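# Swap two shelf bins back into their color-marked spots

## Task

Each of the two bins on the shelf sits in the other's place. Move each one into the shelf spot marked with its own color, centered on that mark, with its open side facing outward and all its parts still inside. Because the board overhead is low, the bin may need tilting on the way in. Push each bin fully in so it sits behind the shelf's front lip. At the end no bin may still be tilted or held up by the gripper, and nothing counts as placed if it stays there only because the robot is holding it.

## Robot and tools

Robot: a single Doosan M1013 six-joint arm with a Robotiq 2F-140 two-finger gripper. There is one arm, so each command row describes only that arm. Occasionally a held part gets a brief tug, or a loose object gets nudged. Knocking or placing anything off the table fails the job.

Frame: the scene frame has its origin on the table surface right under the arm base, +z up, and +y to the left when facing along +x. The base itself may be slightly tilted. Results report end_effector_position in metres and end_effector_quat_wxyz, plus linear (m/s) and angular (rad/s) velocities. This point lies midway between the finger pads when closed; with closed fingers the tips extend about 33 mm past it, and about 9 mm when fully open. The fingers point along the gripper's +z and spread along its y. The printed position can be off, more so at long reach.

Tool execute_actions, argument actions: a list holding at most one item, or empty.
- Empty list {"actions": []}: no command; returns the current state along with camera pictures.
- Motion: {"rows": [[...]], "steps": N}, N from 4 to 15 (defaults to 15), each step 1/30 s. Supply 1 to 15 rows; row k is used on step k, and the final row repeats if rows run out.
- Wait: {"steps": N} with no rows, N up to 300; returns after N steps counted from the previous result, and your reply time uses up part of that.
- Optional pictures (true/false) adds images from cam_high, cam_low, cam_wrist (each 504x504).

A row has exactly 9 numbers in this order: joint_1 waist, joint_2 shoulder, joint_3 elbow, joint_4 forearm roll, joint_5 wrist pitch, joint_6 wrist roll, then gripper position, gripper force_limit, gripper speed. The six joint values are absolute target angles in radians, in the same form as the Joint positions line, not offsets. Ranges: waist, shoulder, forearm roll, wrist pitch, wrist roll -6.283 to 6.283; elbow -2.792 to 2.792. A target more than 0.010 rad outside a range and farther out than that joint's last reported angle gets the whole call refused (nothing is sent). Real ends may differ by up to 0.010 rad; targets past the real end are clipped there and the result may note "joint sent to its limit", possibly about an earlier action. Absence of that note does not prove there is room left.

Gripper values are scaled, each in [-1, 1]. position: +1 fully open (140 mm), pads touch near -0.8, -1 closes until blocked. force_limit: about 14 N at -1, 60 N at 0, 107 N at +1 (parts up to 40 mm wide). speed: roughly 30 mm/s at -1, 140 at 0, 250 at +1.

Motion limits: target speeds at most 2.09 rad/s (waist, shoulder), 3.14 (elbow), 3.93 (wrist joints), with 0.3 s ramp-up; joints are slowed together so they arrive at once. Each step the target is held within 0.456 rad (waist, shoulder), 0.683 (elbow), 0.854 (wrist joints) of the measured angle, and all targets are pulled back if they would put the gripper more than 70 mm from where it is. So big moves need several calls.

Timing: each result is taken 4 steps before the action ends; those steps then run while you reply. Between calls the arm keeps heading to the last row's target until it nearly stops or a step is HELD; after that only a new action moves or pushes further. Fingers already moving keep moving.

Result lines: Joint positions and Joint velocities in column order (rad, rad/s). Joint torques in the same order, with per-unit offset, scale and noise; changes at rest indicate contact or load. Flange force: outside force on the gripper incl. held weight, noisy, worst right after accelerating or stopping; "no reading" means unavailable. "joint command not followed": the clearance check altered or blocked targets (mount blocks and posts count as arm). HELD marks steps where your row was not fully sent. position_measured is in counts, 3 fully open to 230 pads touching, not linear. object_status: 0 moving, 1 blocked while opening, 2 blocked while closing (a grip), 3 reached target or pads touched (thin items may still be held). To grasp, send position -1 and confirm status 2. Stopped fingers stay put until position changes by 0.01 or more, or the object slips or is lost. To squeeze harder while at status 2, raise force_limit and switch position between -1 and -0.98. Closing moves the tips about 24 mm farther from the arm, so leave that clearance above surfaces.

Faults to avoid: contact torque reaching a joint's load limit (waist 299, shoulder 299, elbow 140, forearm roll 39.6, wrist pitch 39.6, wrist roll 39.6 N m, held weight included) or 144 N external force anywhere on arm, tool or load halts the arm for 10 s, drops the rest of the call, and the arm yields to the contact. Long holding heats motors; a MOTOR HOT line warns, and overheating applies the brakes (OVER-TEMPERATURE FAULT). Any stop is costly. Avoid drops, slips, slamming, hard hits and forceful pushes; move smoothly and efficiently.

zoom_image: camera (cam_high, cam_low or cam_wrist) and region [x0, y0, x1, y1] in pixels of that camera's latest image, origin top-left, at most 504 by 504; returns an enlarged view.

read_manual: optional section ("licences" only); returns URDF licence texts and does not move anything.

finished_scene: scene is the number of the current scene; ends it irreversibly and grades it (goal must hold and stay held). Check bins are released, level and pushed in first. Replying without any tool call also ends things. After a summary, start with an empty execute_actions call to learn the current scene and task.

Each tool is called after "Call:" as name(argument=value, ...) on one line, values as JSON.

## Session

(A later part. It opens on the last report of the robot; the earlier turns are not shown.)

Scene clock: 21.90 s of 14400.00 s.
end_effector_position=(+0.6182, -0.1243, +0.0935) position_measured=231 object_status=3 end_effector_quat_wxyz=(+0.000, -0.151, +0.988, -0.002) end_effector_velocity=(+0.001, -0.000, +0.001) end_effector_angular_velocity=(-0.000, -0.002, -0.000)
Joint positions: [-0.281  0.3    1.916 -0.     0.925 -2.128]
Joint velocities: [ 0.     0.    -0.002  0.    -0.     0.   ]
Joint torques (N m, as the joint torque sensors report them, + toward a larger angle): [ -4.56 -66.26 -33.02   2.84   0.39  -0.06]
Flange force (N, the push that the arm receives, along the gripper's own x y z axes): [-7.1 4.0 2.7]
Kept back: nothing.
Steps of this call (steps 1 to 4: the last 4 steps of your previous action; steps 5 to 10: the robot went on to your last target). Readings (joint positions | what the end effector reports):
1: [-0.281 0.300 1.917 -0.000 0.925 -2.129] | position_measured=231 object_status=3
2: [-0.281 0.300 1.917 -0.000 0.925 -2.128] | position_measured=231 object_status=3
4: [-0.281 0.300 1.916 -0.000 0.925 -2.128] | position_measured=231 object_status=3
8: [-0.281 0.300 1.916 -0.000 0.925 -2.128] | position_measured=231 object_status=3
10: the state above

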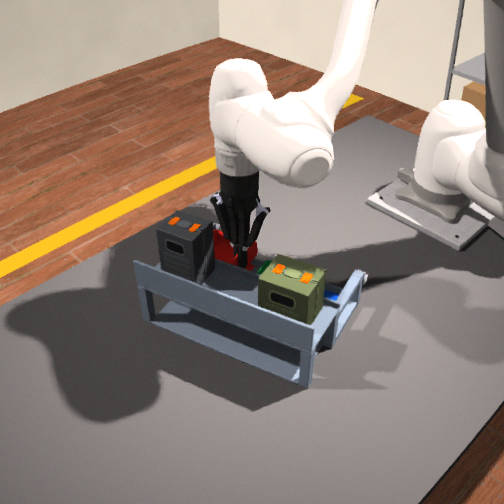

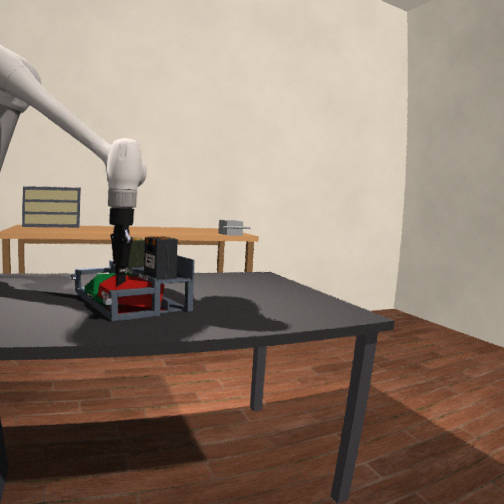

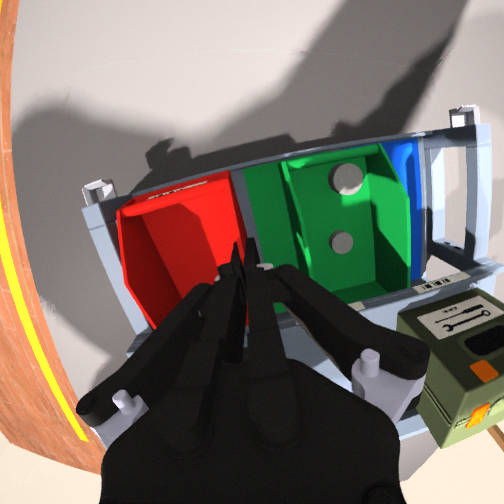

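Call:
execute_actions(actions=[{"rows":[[-0.2924,0.2918,1.9388,0.027,0.8853,-2.158,-1,0.6,-0.3],[-0.2924,0.2918,1.9388,0.027,0.8853,-2.158,-1,0.6,-0.3],[-0.3042,0.2836,1.9613,0.056,0.8454,-2.190,-1,0.6,-0.3],[-0.3042,0.2836,1.9613,0.056,0.8454,-2.190,-1,0.6,-0.3],[-0.3159,0.2754,1.9838,0.086,0.8054,-2.224,-1,0.6,-0.3],[-0.3159,0.2754,1.9838,0.086,0.8054,-2.224,-1,0.6,-0.3],[-0.3276,0.2671,2.0062,0.118,0.7654,-2.259,-1,0.6,-0.3],[-0.3276,0.2671,2.0062,0.118,0.7654,-2.259,-1,0.6,-0.3],[-0.3394,0.2589,2.0287,0.151,0.7255,-2.295,-1,0.6,-0.3],[-0.3394,0.2589,2.0287,0.151,0.7255,-2.295,-1,0.6,-0.3],[-0.3511,0.2507,2.0512,0.1856,0.6855,-2.3334,-1,0.6,-0.3]]}])

Call:
execute_actions(actions=[{"steps":14}], pictures=true)

Call:
zoom_image(camera="cam_low", region=[50,225,210,325])

Scene clock: 22.50 s of 14400.00 s.
end_effector_position=(+0.6152, -0.1267, +0.0752) position_measured=231 object_status=3 end_effector_quat_wxyz=(+0.077, -0.152, +0.985, +0.013) end_effector_velocity=(-0.013, -0.018, -0.042) end_effector_angular_velocity=(+0.101, -0.428, -0.025)
Joint positions: [-0.335  0.262  2.021  0.14   0.739 -2.283]
Joint velocities: [-0.16  -0.111  0.305  0.441 -0.531 -0.484]
Joint torques (N m, as the joint torque sensors report them, + toward a larger angle): [  0.95 -60.35 -34.47   2.84  -0.39   0.08]
Flange force (N, the push that the arm receives, along the gripper's own x y z axes): [-5.1 -1.1 5.4]
Steps of this call (steps 1 to 7: the robot went on to your last target; steps 8 to 18: the first 11 steps of this action). Readings (joint positions | what the end effector reports):
8: [-0.281 0.300 1.916 0.000 0.925 -2.128] | position_measured=231 object_status=3
9: [-0.283 0.299 1.920 0.005 0.918 -2.133] | position_measured=231 object_status=3
11: [-0.294 0.291 1.942 0.032 0.879 -2.163] | position_measured=231 object_status=3
15: [-0.318 0.274 1.988 0.092 0.798 -2.230] | position_measured=231 object_status=3
18: the state above

Scene clock: 22.97 s of 14400.00 s.
end_effector_position=(+0.6143, -0.1287, +0.0715) position_measured=231 object_status=3 end_effector_quat_wxyz=(+0.099, -0.151, +0.984, +0.013) end_effector_velocity=(-0.000, +0.000, -0.000) end_effector_angular_velocity=(+0.000, +0.000, +0.000)
Joint positions: [-0.351  0.251  2.051  0.186  0.686 -2.333]
Joint velocities: [ 0.     0.001  0.     0.    -0.    -0.001]
Joint torques (N m, as the joint torque sensors report them, + toward a larger angle): [ -2.21 -59.07 -32.39   2.88  -0.31  -0.17]
Flange force (N, the push that the arm receives, along the gripper's own x y z axes): [-2.7 2.2 3.3]
Kept back: nothing.
Steps of this call (steps 1 to 4: the last 4 steps of your previous action; steps 5 to 14: the robot went on to your last target). Readings (joint positions | what the end effector reports):
1: [-0.341 0.258 2.033 0.157 0.718 -2.302] | position_measured=231 object_status=3
2: [-0.347 0.254 2.044 0.174 0.699 -2.321] | position_measured=231 object_status=3
4: [-0.351 0.251 2.051 0.185 0.686 -2.333] | position_measured=231 object_status=3
8: [-0.351 0.251 2.051 0.186 0.686 -2.333] | position_measured=231 object_status=3
14: the state above

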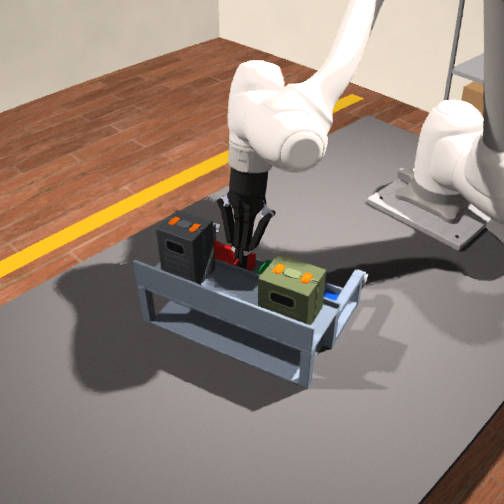

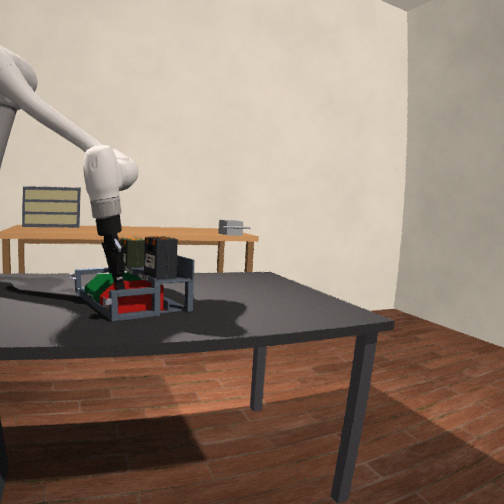

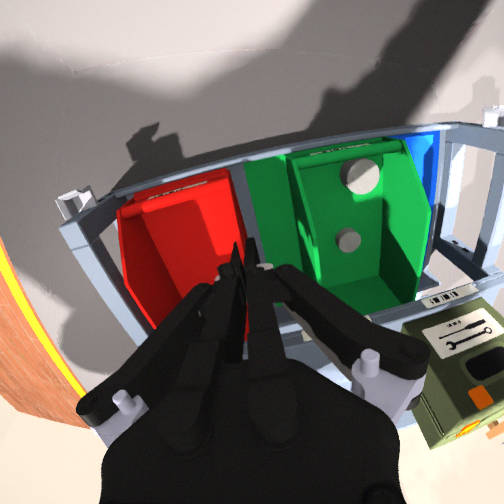

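Region (50, 225, 210, 325) of cam_low's 504x504 image, scaled by 3.150, with more detail than that image has; it fills the top 315 rows of this view, and the rest is white.

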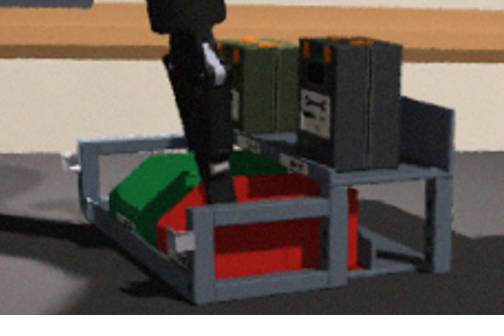

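Release, lift (lean kept), then hover.

Call:
execute_actions(actions=[{"rows":[[-0.3511,0.2518,2.052,0.1856,0.6836,-2.3334,-0.4,0.6,0]],"steps":12}])

Call:
execute_actions(actions=[{"rows":[[-0.3511,0.18,1.998,0.165,0.807,-2.31,-0.4,0.6,0]],"steps":14}])

Call:
execute_actions(actions=[{"rows":[[-0.2931,0.251,1.879,0,1.0116,-2.1407,-0.4,0.6,0]],"steps":15}])

Call:
execute_actions(actions=[{"steps":12}], pictures=true)

Scene clock: 23.40 s of 14400.00 s.
end_effector_position=(+0.6143, -0.1288, +0.0707) position_measured=182 object_status=0 end_effector_quat_wxyz=(+0.099, -0.151, +0.984, +0.013) end_effector_velocity=(+0.000, -0.000, -0.001) end_effector_angular_velocity=(+0.001, +0.001, -0.000)
Joint positions: [-0.351  0.252  2.052  0.186  0.684 -2.333]
Joint velocities: [-0.     0.002 -0.001 -0.     0.001  0.   ]
Joint torques (N m, as the joint torque sensors report them, + toward a larger angle): [ -2.39 -54.31 -29.87   2.75   0.15  -0.14]
Flange force (N, the push that the arm receives, along the gripper's own x y z axes): [-2.5 3.7 -4.0]
Steps of this call (steps 1 to 5: the robot went on to your last target; steps 6 to 13: the first 8 steps of this action). Readings (joint positions | what the end effector reports):
6: [-0.351 0.251 2.051 0.186 0.685 -2.333] | position_measured=231 object_status=0
7: [-0.351 0.251 2.052 0.186 0.684 -2.333] | position_measured=231 object_status=0
9: [-0.351 0.251 2.052 0.186 0.684 -2.333] | position_measured=212 object_status=0
13: the state above

Scene clock: 23.87 s of 14400.00 s.
end_effector_position=(+0.6148, -0.1280, +0.1354) position_measured=179 object_status=3 end_effector_quat_wxyz=(+0.100, -0.154, +0.983, +0.014) end_effector_velocity=(-0.002, +0.000, -0.002) end_effector_angular_velocity=(+0.001, +0.006, +0.001)
Joint positions: [-0.351  0.18   1.998  0.165  0.807 -2.31 ]
Joint velocities: [ 0.     0.002  0.002 -0.001  0.002  0.   ]
Joint torques (N m, as the joint torque sensors report them, + toward a larger angle): [ -5.48 -49.39 -32.41   3.12   0.1   -0.32]
Flange force (N, the push that the arm receives, along the gripper's own x y z axes): [-6.0 8.5 -5.4]
Steps of this call (steps 1 to 4: the last 4 steps of your previous action; steps 5 to 14: the first 10 steps of this action). Readings (joint positions | what the end effector reports):
5: [-0.351 0.252 2.052 0.186 0.684 -2.333] | position_measured=179 object_status=0
6: [-0.351 0.248 2.050 0.185 0.691 -2.333] | position_measured=179 object_status=3
8: [-0.351 0.219 2.027 0.176 0.743 -2.323] | position_measured=179 object_status=3
12: [-0.351 0.180 1.998 0.165 0.807 -2.310] | position_measured=179 object_status=3
14: the state above

Scene clock: 24.37 s of 14400.00 s.
end_effector_position=(+0.6147, -0.1312, +0.1414) position_measured=179 object_status=3 end_effector_quat_wxyz=(+0.000, -0.151, +0.988, -0.002) end_effector_velocity=(+0.001, -0.001, +0.002) end_effector_angular_velocity=(-0.002, -0.001, -0.002)
Joint positions: [-0.293  0.251  1.879  0.     1.011 -2.141]
Joint velocities: [ 0.    -0.    -0.003 -0.002  0.002  0.003]
Joint torques (N m, as the joint torque sensors report them, + toward a larger angle): [ -1.06 -57.38 -32.64   3.07   0.3   -0.23]
Flange force (N, the push that the arm receives, along the gripper's own x y z axes): [-0.7 1.8 -5.8]
Steps of this call (steps 1 to 4: the last 4 steps of your previous action; steps 5 to 15: the first 11 steps of this action). Readings (joint positions | what the end effector reports):
5: [-0.351 0.180 1.998 0.165 0.807 -2.310] | position_measured=179 object_status=3
6: [-0.349 0.183 1.994 0.158 0.816 -2.303] | position_measured=179 object_status=3
8: [-0.333 0.203 1.960 0.111 0.873 -2.255] | position_measured=179 object_status=3
12: [-0.294 0.250 1.881 0.003 1.008 -2.144] | position_measured=179 object_status=3
15: the state above

Scene clock: 24.77 s of 14400.00 s.
end_effector_position=(+0.6147, -0.1312, +0.1415) position_measured=179 object_status=3 end_effector_quat_wxyz=(+0.000, -0.151, +0.988, -0.002) end_effector_velocity=(+0.001, -0.000, +0.001) end_effector_angular_velocity=(-0.000, -0.002, -0.000)
Joint positions: [-0.293  0.251  1.879  0.     1.012 -2.141]
Joint velocities: [-0.    -0.    -0.001  0.    -0.    -0.   ]
Joint torques (N m, as the joint torque sensors report them, + toward a larger angle): [ -3.54 -58.43 -33.95   3.49   0.69   0.01]
Flange force (N, the push that the arm receives, along the gripper's own x y z axes): [-1.9 5.0 -2.6]
Kept back: nothing.
Steps of this call (steps 1 to 4: the last 4 steps of your previous action; steps 5 to 12: the robot went on to your last target). Readings (joint positions | what the end effector reports):
1: [-0.293 0.251 1.879 0.000 1.011 -2.141] | position_measured=179 object_status=3
2: [-0.293 0.251 1.879 0.000 1.012 -2.141] | position_measured=179 object_status=3
4: [-0.293 0.251 1.879 0.000 1.012 -2.141] | position_measured=179 object_status=3
8: [-0.293 0.251 1.879 0.000 1.012 -2.141] | position_measured=179 object_status=3
12: the state above

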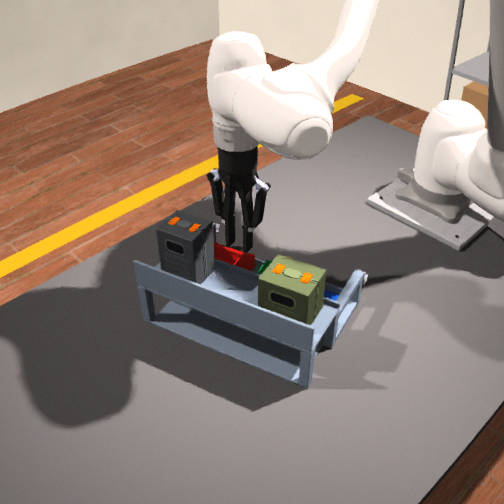

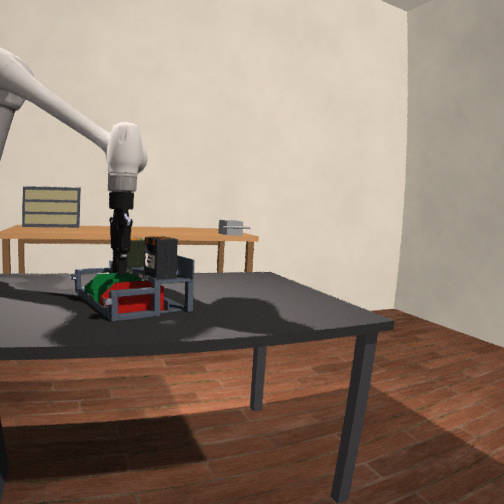

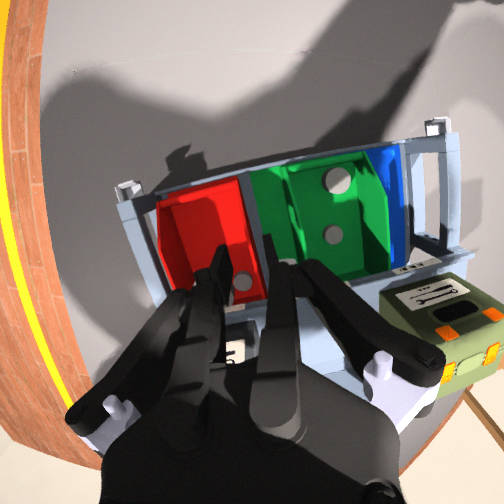

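Call:
zoom_image(camera="cam_wrist", region=[100,120,420,310])

Call:
execute_actions(actions=[{"rows":[[-0.0595,0.165,1.995,0,0.9816,-1.9071,-0.4,0.6,0]],"steps":15}])

Call:
execute_actions(actions=[{"steps":15}], pictures=true)

Region (100, 120, 420, 310) of cam_wrist's 504x504 image, scaled by 1.575, with more detail than that image has; it fills the top 299 rows of this view, and the rest is white.

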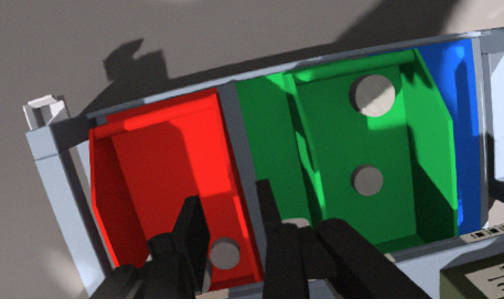

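Scene clock: 25.27 s of 14400.00 s.
end_effector_position=(+0.5736, +0.0030, +0.1385) position_measured=179 object_status=3 end_effector_quat_wxyz=(+0.000, -0.152, +0.988, -0.002) end_effector_velocity=(-0.141, +0.317, -0.010) end_effector_angular_velocity=(+0.000, -0.003, +0.010)
Joint positions: [-0.083  0.174  1.983 -0.     0.985 -1.931]
Joint velocities: [ 0.538 -0.198  0.264  0.    -0.068  0.528]
Joint torques (N m, as the joint torque sensors report them, + toward a larger angle): [-18.69 -40.69 -37.82   2.64   0.11  -0.32]
Flange force (N, the push that the arm receives, along the gripper's own x y z axes): [-1.9 -0.4 0.2]
Steps of this call (steps 1 to 4: the robot went on to your last target; steps 5 to 15: the first 11 steps of this action). Readings (joint positions | what the end effector reports):
5: [-0.293 0.251 1.879 -0.000 1.012 -2.140] | position_measured=179 object_status=3
6: [-0.289 0.250 1.881 -0.000 1.011 -2.136] | position_measured=179 object_status=3
8: [-0.259 0.238 1.896 -0.000 1.007 -2.105] | position_measured=179 object_status=3
12: [-0.154 0.200 1.948 -0.000 0.994 -2.002] | position_measured=179 object_status=3
15: the state above

Scene clock: 25.77 s of 14400.00 s.
end_effector_position=(+0.5673, +0.0166, +0.1379) position_measured=179 object_status=3 end_effector_quat_wxyz=(+0.000, -0.151, +0.988, -0.002) end_effector_velocity=(-0.000, -0.000, -0.000) end_effector_angular_velocity=(+0.000, +0.001, -0.000)
Joint positions: [-0.059  0.165  1.995 -0.     0.982 -1.907]
Joint velocities: [-0.     0.    -0.     0.     0.001  0.   ]
Joint torques (N m, as the joint torque sensors report them, + toward a larger angle): [ -2.39 -47.04 -32.78   2.94   0.57   0.14]
Flange force (N, the push that the arm receives, along the gripper's own x y z axes): [2.1 4.3 -5.0]
Kept back: nothing.
Steps of this call (steps 1 to 4: the last 4 steps of your previous action; steps 5 to 15: the robot went on to your last target). Readings (joint positions | what the end effector reports):
1: [-0.068 0.168 1.991 -0.000 0.983 -1.916] | position_measured=179 object_status=3
2: [-0.061 0.165 1.994 -0.000 0.982 -1.909] | position_measured=179 object_status=3
4: [-0.059 0.165 1.995 -0.000 0.982 -1.907] | position_measured=179 object_status=3
8: [-0.059 0.165 1.995 -0.000 0.982 -1.907] | position_measured=179 object_status=3
15: the state above

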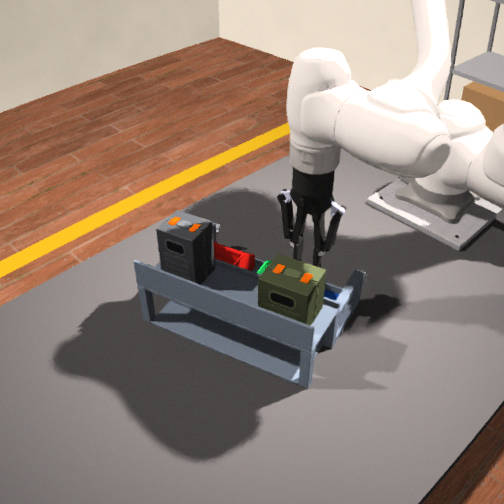

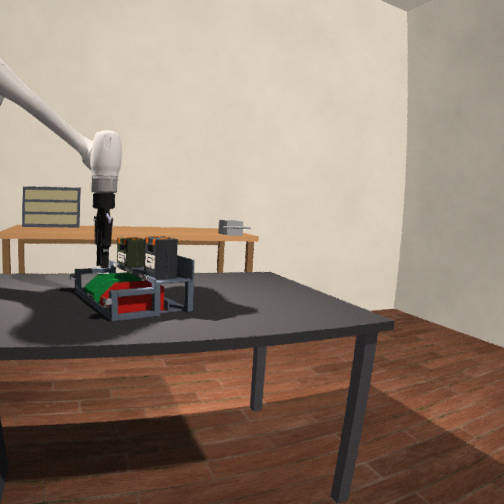

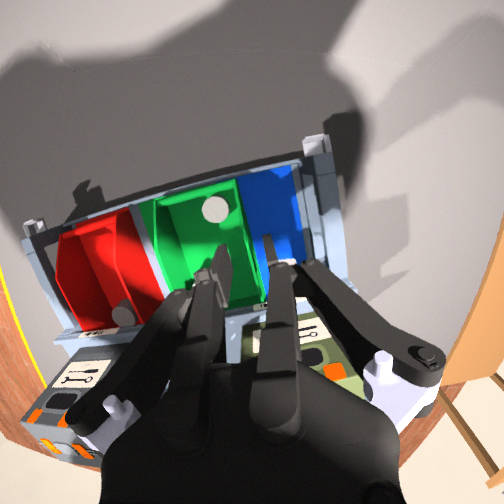

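Call:
execute_actions(actions=[{"rows":[[-0.0595,0.2365,2.0476,0,0.8575,-1.9071,-0.4,0.6,0]],"steps":15}])

Call:
execute_actions(actions=[{"rows":[[-0.0595,0.2365,2.0476,0,0.8575,-1.9071,-1,0.6,-0.3]],"steps":15}])

Call:
execute_actions(actions=[{"steps":10}])

Call:
execute_actions(actions=[{"rows":[[-0.0595,0.2343,2.0459,0,0.8614,-1.9071,-1,0.6,-0.3],[-0.0595,0.2343,2.0459,0,0.8614,-1.9071,-1,0.6,-0.3],[-0.0595,0.2343,2.0459,0,0.8614,-1.9071,-1,0.6,-0.3],[-0.0743,0.2378,2.0412,0,0.8626,-1.9219,-1,0.6,-0.3],[-0.0743,0.2378,2.0412,0,0.8626,-1.9219,-1,0.6,-0.3],[-0.089,0.2414,2.0363,0,0.8639,-1.9366,-1,0.6,-0.3],[-0.089,0.2414,2.0363,0,0.8639,-1.9366,-1,0.6,-0.3],[-0.1036,0.2452,2.0311,0,0.8653,-1.9512,-1,0.6,-0.3],[-0.1036,0.2452,2.0311,0,0.8653,-1.9512,-1,0.6,-0.3],[-0.1181,0.2505,2.024,0,0.8671,-1.9657,-1,0.6,-0.3],[-0.1181,0.2505,2.024,0,0.8671,-1.9657,-1,0.6,-0.3],[-0.1305,0.256,2.0165,0,0.8691,-1.9781,-1,0.6,-0.3]]}])

Call:
execute_actions(actions=[{"steps":14}], pictures=true)

Call:
zoom_image(camera="cam_wrist", region=[20,120,340,310])

Scene clock: 26.43 s of 14400.00 s.
end_effector_position=(+0.5687, +0.0163, +0.0738) position_measured=179 object_status=3 end_effector_quat_wxyz=(-0.000, -0.151, +0.988, -0.002) end_effector_velocity=(+0.000, +0.000, -0.000) end_effector_angular_velocity=(+0.000, -0.001, -0.001)
Joint positions: [-0.06   0.237  2.048 -0.     0.858 -1.907]
Joint velocities: [ 0.     0.     0.001  0.    -0.002  0.001]
Joint torques (N m, as the joint torque sensors report them, + toward a larger angle): [  0.55 -57.41 -30.7    2.78   0.59  -0.12]
Flange force (N, the push that the arm receives, along the gripper's own x y z axes): [-2.2 -0.9 -1.0]
Steps of this call (steps 1 to 9: the robot went on to your last target; steps 10 to 20: the first 11 steps of this action). Readings (joint positions | what the end effector reports):
10: [-0.059 0.165 1.995 -0.000 0.981 -1.907] | position_measured=179 object_status=3
11: [-0.059 0.169 1.998 -0.000 0.974 -1.907] | position_measured=179 object_status=3
13: [-0.059 0.198 2.020 -0.000 0.922 -1.907] | position_measured=179 object_status=3
17: [-0.060 0.237 2.048 -0.000 0.858 -1.907] | position_measured=179 object_status=3
20: the state above

Scene clock: 26.93 s of 14400.00 s.
end_effector_position=(+0.5687, +0.0163, +0.0740) position_measured=231 object_status=0 end_effector_quat_wxyz=(+0.000, -0.151, +0.988, -0.002) end_effector_velocity=(-0.000, -0.000, -0.000) end_effector_angular_velocity=(+0.000, +0.001, +0.000)
Joint positions: [-0.06   0.236  2.048 -0.     0.857 -1.907]
Joint velocities: [-0. -0.  0.  0.  0. -0.]
Joint torques (N m, as the joint torque sensors report them, + toward a larger angle): [ -2.98 -47.28 -27.89   2.77  -0.73   0.01]
Flange force (N, the push that the arm receives, along the gripper's own x y z axes): [2.4 5.7 -15.0]
Steps of this call (steps 1 to 4: the last 4 steps of your previous action; steps 5 to 15: the first 11 steps of this action). Readings (joint positions | what the end effector reports):
5: [-0.060 0.237 2.048 -0.000 0.858 -1.907] | position_measured=179 object_status=0
6: [-0.060 0.237 2.048 -0.000 0.858 -1.907] | position_measured=181 object_status=0
8: [-0.060 0.237 2.048 -0.000 0.858 -1.907] | position_measured=193 object_status=0
12: [-0.060 0.237 2.048 -0.000 0.858 -1.907] | position_measured=216 object_status=0
15: the state above

Scene clock: 27.27 s of 14400.00 s.
end_effector_position=(+0.5688, +0.0163, +0.0740) position_measured=231 object_status=3 end_effector_quat_wxyz=(+0.000, -0.151, +0.988, -0.002) end_effector_velocity=(+0.000, +0.000, -0.000) end_effector_angular_velocity=(-0.000, -0.000, -0.000)
Joint positions: [-0.06   0.236  2.048 -0.     0.857 -1.907]
Joint velocities: [ 0.     0.    -0.    -0.    -0.     0.001]
Joint torques (N m, as the joint torque sensors report them, + toward a larger angle): [ -0.26 -47.49 -27.92   3.21  -0.67   0.02]
Flange force (N, the push that the arm receives, along the gripper's own x y z axes): [4.0 1.2 -13.7]
Kept back: nothing.
Steps of this call (steps 1 to 4: the last 4 steps of your previous action; steps 5 to 10: the robot went on to your last target). Readings (joint positions | what the end effector reports):
1: [-0.060 0.236 2.048 -0.000 0.857 -1.907] | position_measured=231 object_status=0
2: [-0.060 0.236 2.048 -0.000 0.857 -1.907] | position_measured=231 object_status=0
4: [-0.060 0.236 2.048 -0.000 0.857 -1.907] | position_measured=231 object_status=0
8: [-0.060 0.236 2.048 -0.000 0.857 -1.907] | position_measured=231 object_status=3
10: the state above

Scene clock: 27.63 s of 14400.00 s.
end_effector_position=(+0.5780, -0.0117, +0.0761) position_measured=231 object_status=3 end_effector_quat_wxyz=(+0.000, -0.151, +0.988, -0.002) end_effector_velocity=(+0.060, -0.143, +0.001) end_effector_angular_velocity=(-0.000, -0.004, +0.005)
Joint positions: [-0.108  0.247  2.029  0.     0.866 -1.955]
Joint velocities: [-0.239  0.084 -0.115 -0.     0.028 -0.244]
Joint torques (N m, as the joint torque sensors report them, + toward a larger angle): [-12.23 -47.63 -34.23   2.77   0.1    0.47]
Flange force (N, the push that the arm receives, along the gripper's own x y z axes): [-1.8 4.7 -1.5]
Steps of this call (steps 1 to 11: the first 11 steps of this action). Readings (joint positions | what the end effector reports):
1: [-0.060 0.236 2.048 -0.000 0.858 -1.907] | position_measured=231 object_status=3
2: [-0.060 0.235 2.047 -0.000 0.859 -1.907] | position_measured=231 object_status=3
4: [-0.060 0.234 2.046 0.000 0.861 -1.907] | position_measured=231 object_status=3
8: [-0.085 0.240 2.037 0.000 0.863 -1.933] | position_measured=231 object_status=3
11: the state above

Scene clock: 28.10 s of 14400.00 s.
end_effector_position=(+0.5843, -0.0257, +0.0761) position_measured=231 object_status=3 end_effector_quat_wxyz=(+0.000, -0.151, +0.988, -0.002) end_effector_velocity=(-0.000, -0.000, -0.001) end_effector_angular_velocity=(-0.000, +0.001, +0.000)
Joint positions: [-0.13   0.256  2.017  0.     0.869 -1.978]
Joint velocities: [-0.     0.001  0.    -0.    -0.    -0.   ]
Joint torques (N m, as the joint torque sensors report them, + toward a larger angle): [ -0.91 -60.73 -30.45   2.53   0.56  -0.12]
Flange force (N, the push that the arm receives, along the gripper's own x y z axes): [-6.4 -0.9 3.6]
Kept back: nothing.
Steps of this call (steps 1 to 4: the last 4 steps of your previous action; steps 5 to 14: the robot went on to your last target). Readings (joint positions | what the end effector reports):
1: [-0.115 0.249 2.025 0.000 0.867 -1.962] | position_measured=231 object_status=3
2: [-0.122 0.252 2.022 0.000 0.868 -1.969] | position_measured=231 object_status=3
4: [-0.130 0.256 2.017 0.000 0.869 -1.978] | position_measured=231 object_status=3
8: [-0.130 0.256 2.017 0.000 0.869 -1.978] | position_measured=231 object_status=3
14: the state above

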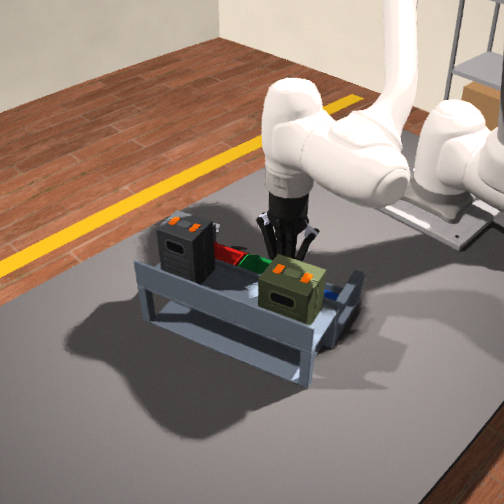

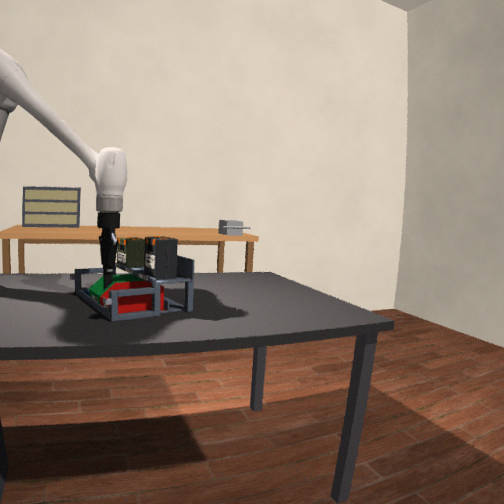

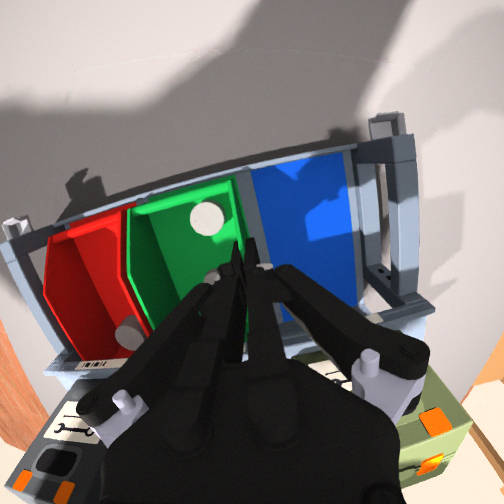

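Region (20, 120, 340, 310) of cam_wrist's 504x504 image, scaled by 1.575, with more detail than that image has; it fills the top 299 rows of this view, and the rest is white.

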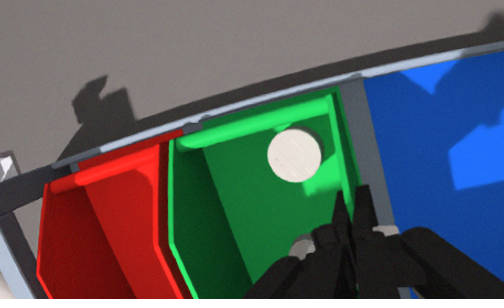

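Looks good.

Call:
execute_actions(actions=[{"rows":[[-0.1305,0.2577,2.0178,0,0.8661,-1.9781,-1,0.6,-0.3],[-0.1305,0.2577,2.0178,0,0.8661,-1.9781,-1,0.6,-0.3],[-0.1305,0.2577,2.0178,0,0.8661,-1.9781,-1,0.6,-0.3],[-0.1305,0.2577,2.0178,0,0.8661,-1.9781,-0.4,0.6,0]],"steps":14}])

Call:
execute_actions(actions=[{"rows":[[-0.1305,0.18,1.96,0,1.0016,-1.9781,-0.4,0.6,0]],"steps":15}], pictures=true)

Scene clock: 28.67 s of 14400.00 s.
end_effector_position=(+0.5843, -0.0257, +0.0745) position_measured=190 object_status=0 end_effector_quat_wxyz=(+0.000, -0.151, +0.988, -0.002) end_effector_velocity=(-0.001, -0.000, -0.000) end_effector_angular_velocity=(-0.000, +0.001, -0.000)
Joint positions: [-0.13   0.258  2.018  0.     0.866 -1.978]
Joint velocities: [-0.    -0.001  0.001 -0.     0.     0.001]
Joint torques (N m, as the joint torque sensors report them, + toward a larger angle): [ -3.11 -55.18 -28.13   2.95   0.5   -0.21]
Flange force (N, the push that the arm receives, along the gripper's own x y z axes): [-4.6 4.0 -5.4]
Steps of this call (steps 1 to 7: the robot went on to your last target; steps 8 to 17: the first 10 steps of this action). Readings (joint positions | what the end effector reports):
8: [-0.130 0.256 2.017 0.000 0.869 -1.978] | position_measured=231 object_status=3
9: [-0.130 0.257 2.017 0.000 0.868 -1.978] | position_measured=231 object_status=3
11: [-0.130 0.258 2.017 0.000 0.866 -1.978] | position_measured=231 object_status=0
15: [-0.130 0.258 2.018 0.000 0.866 -1.978] | position_measured=205 object_status=0
17: the state above

Scene clock: 29.17 s of 14400.00 s.
end_effector_position=(+0.5822, -0.0252, +0.1459) position_measured=179 object_status=3 end_effector_quat_wxyz=(+0.000, -0.151, +0.988, -0.002) end_effector_velocity=(+0.000, +0.000, +0.000) end_effector_angular_velocity=(+0.000, -0.001, -0.001)
Joint positions: [-0.131  0.18   1.96   0.     1.001 -1.978]
Joint velocities: [ 0.    -0.001 -0.     0.     0.     0.001]
Joint torques (N m, as the joint torque sensors report them, + toward a larger angle): [ -0.4  -48.9  -33.04   3.39   0.74   0.17]
Flange force (N, the push that the arm receives, along the gripper's own x y z axes): [3.7 1.7 -5.8]
Steps of this call (steps 1 to 4: the last 4 steps of your previous action; steps 5 to 15: the first 11 steps of this action). Readings (joint positions | what the end effector reports):
5: [-0.130 0.258 2.018 0.000 0.866 -1.978] | position_measured=179 object_status=0
6: [-0.131 0.254 2.016 0.000 0.873 -1.978] | position_measured=179 object_status=0
8: [-0.131 0.224 1.993 0.000 0.926 -1.978] | position_measured=179 object_status=3
12: [-0.131 0.180 1.960 0.000 1.001 -1.978] | position_measured=179 object_status=3
15: the state above

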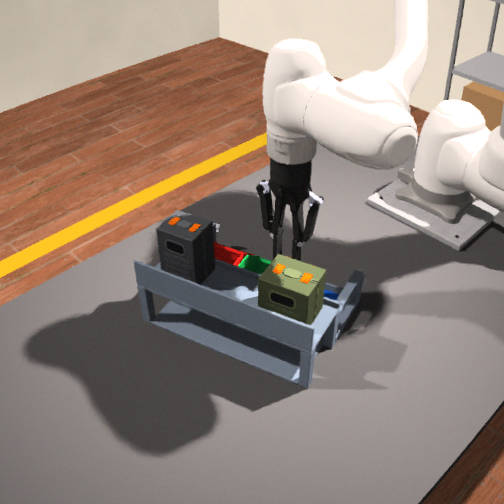

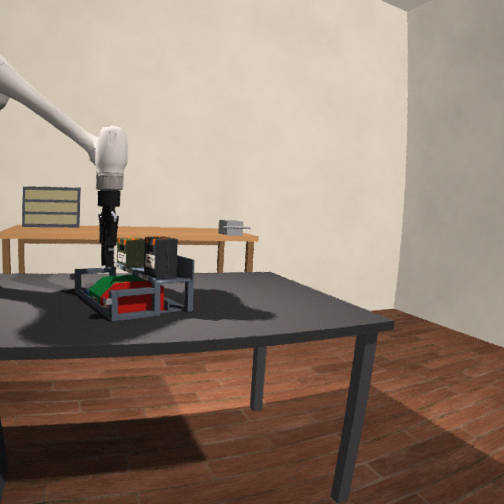

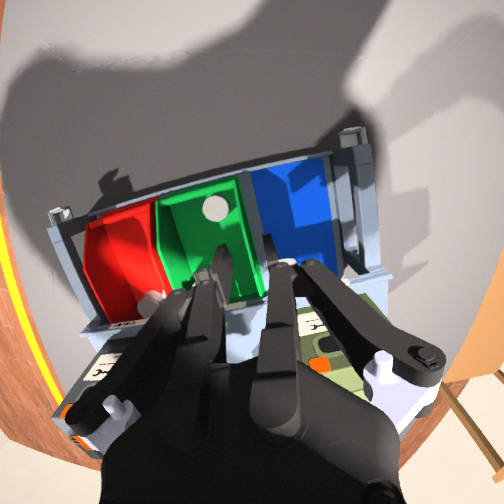

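Call:
finished_scene(scene=2)

The scene is finished: the task was done.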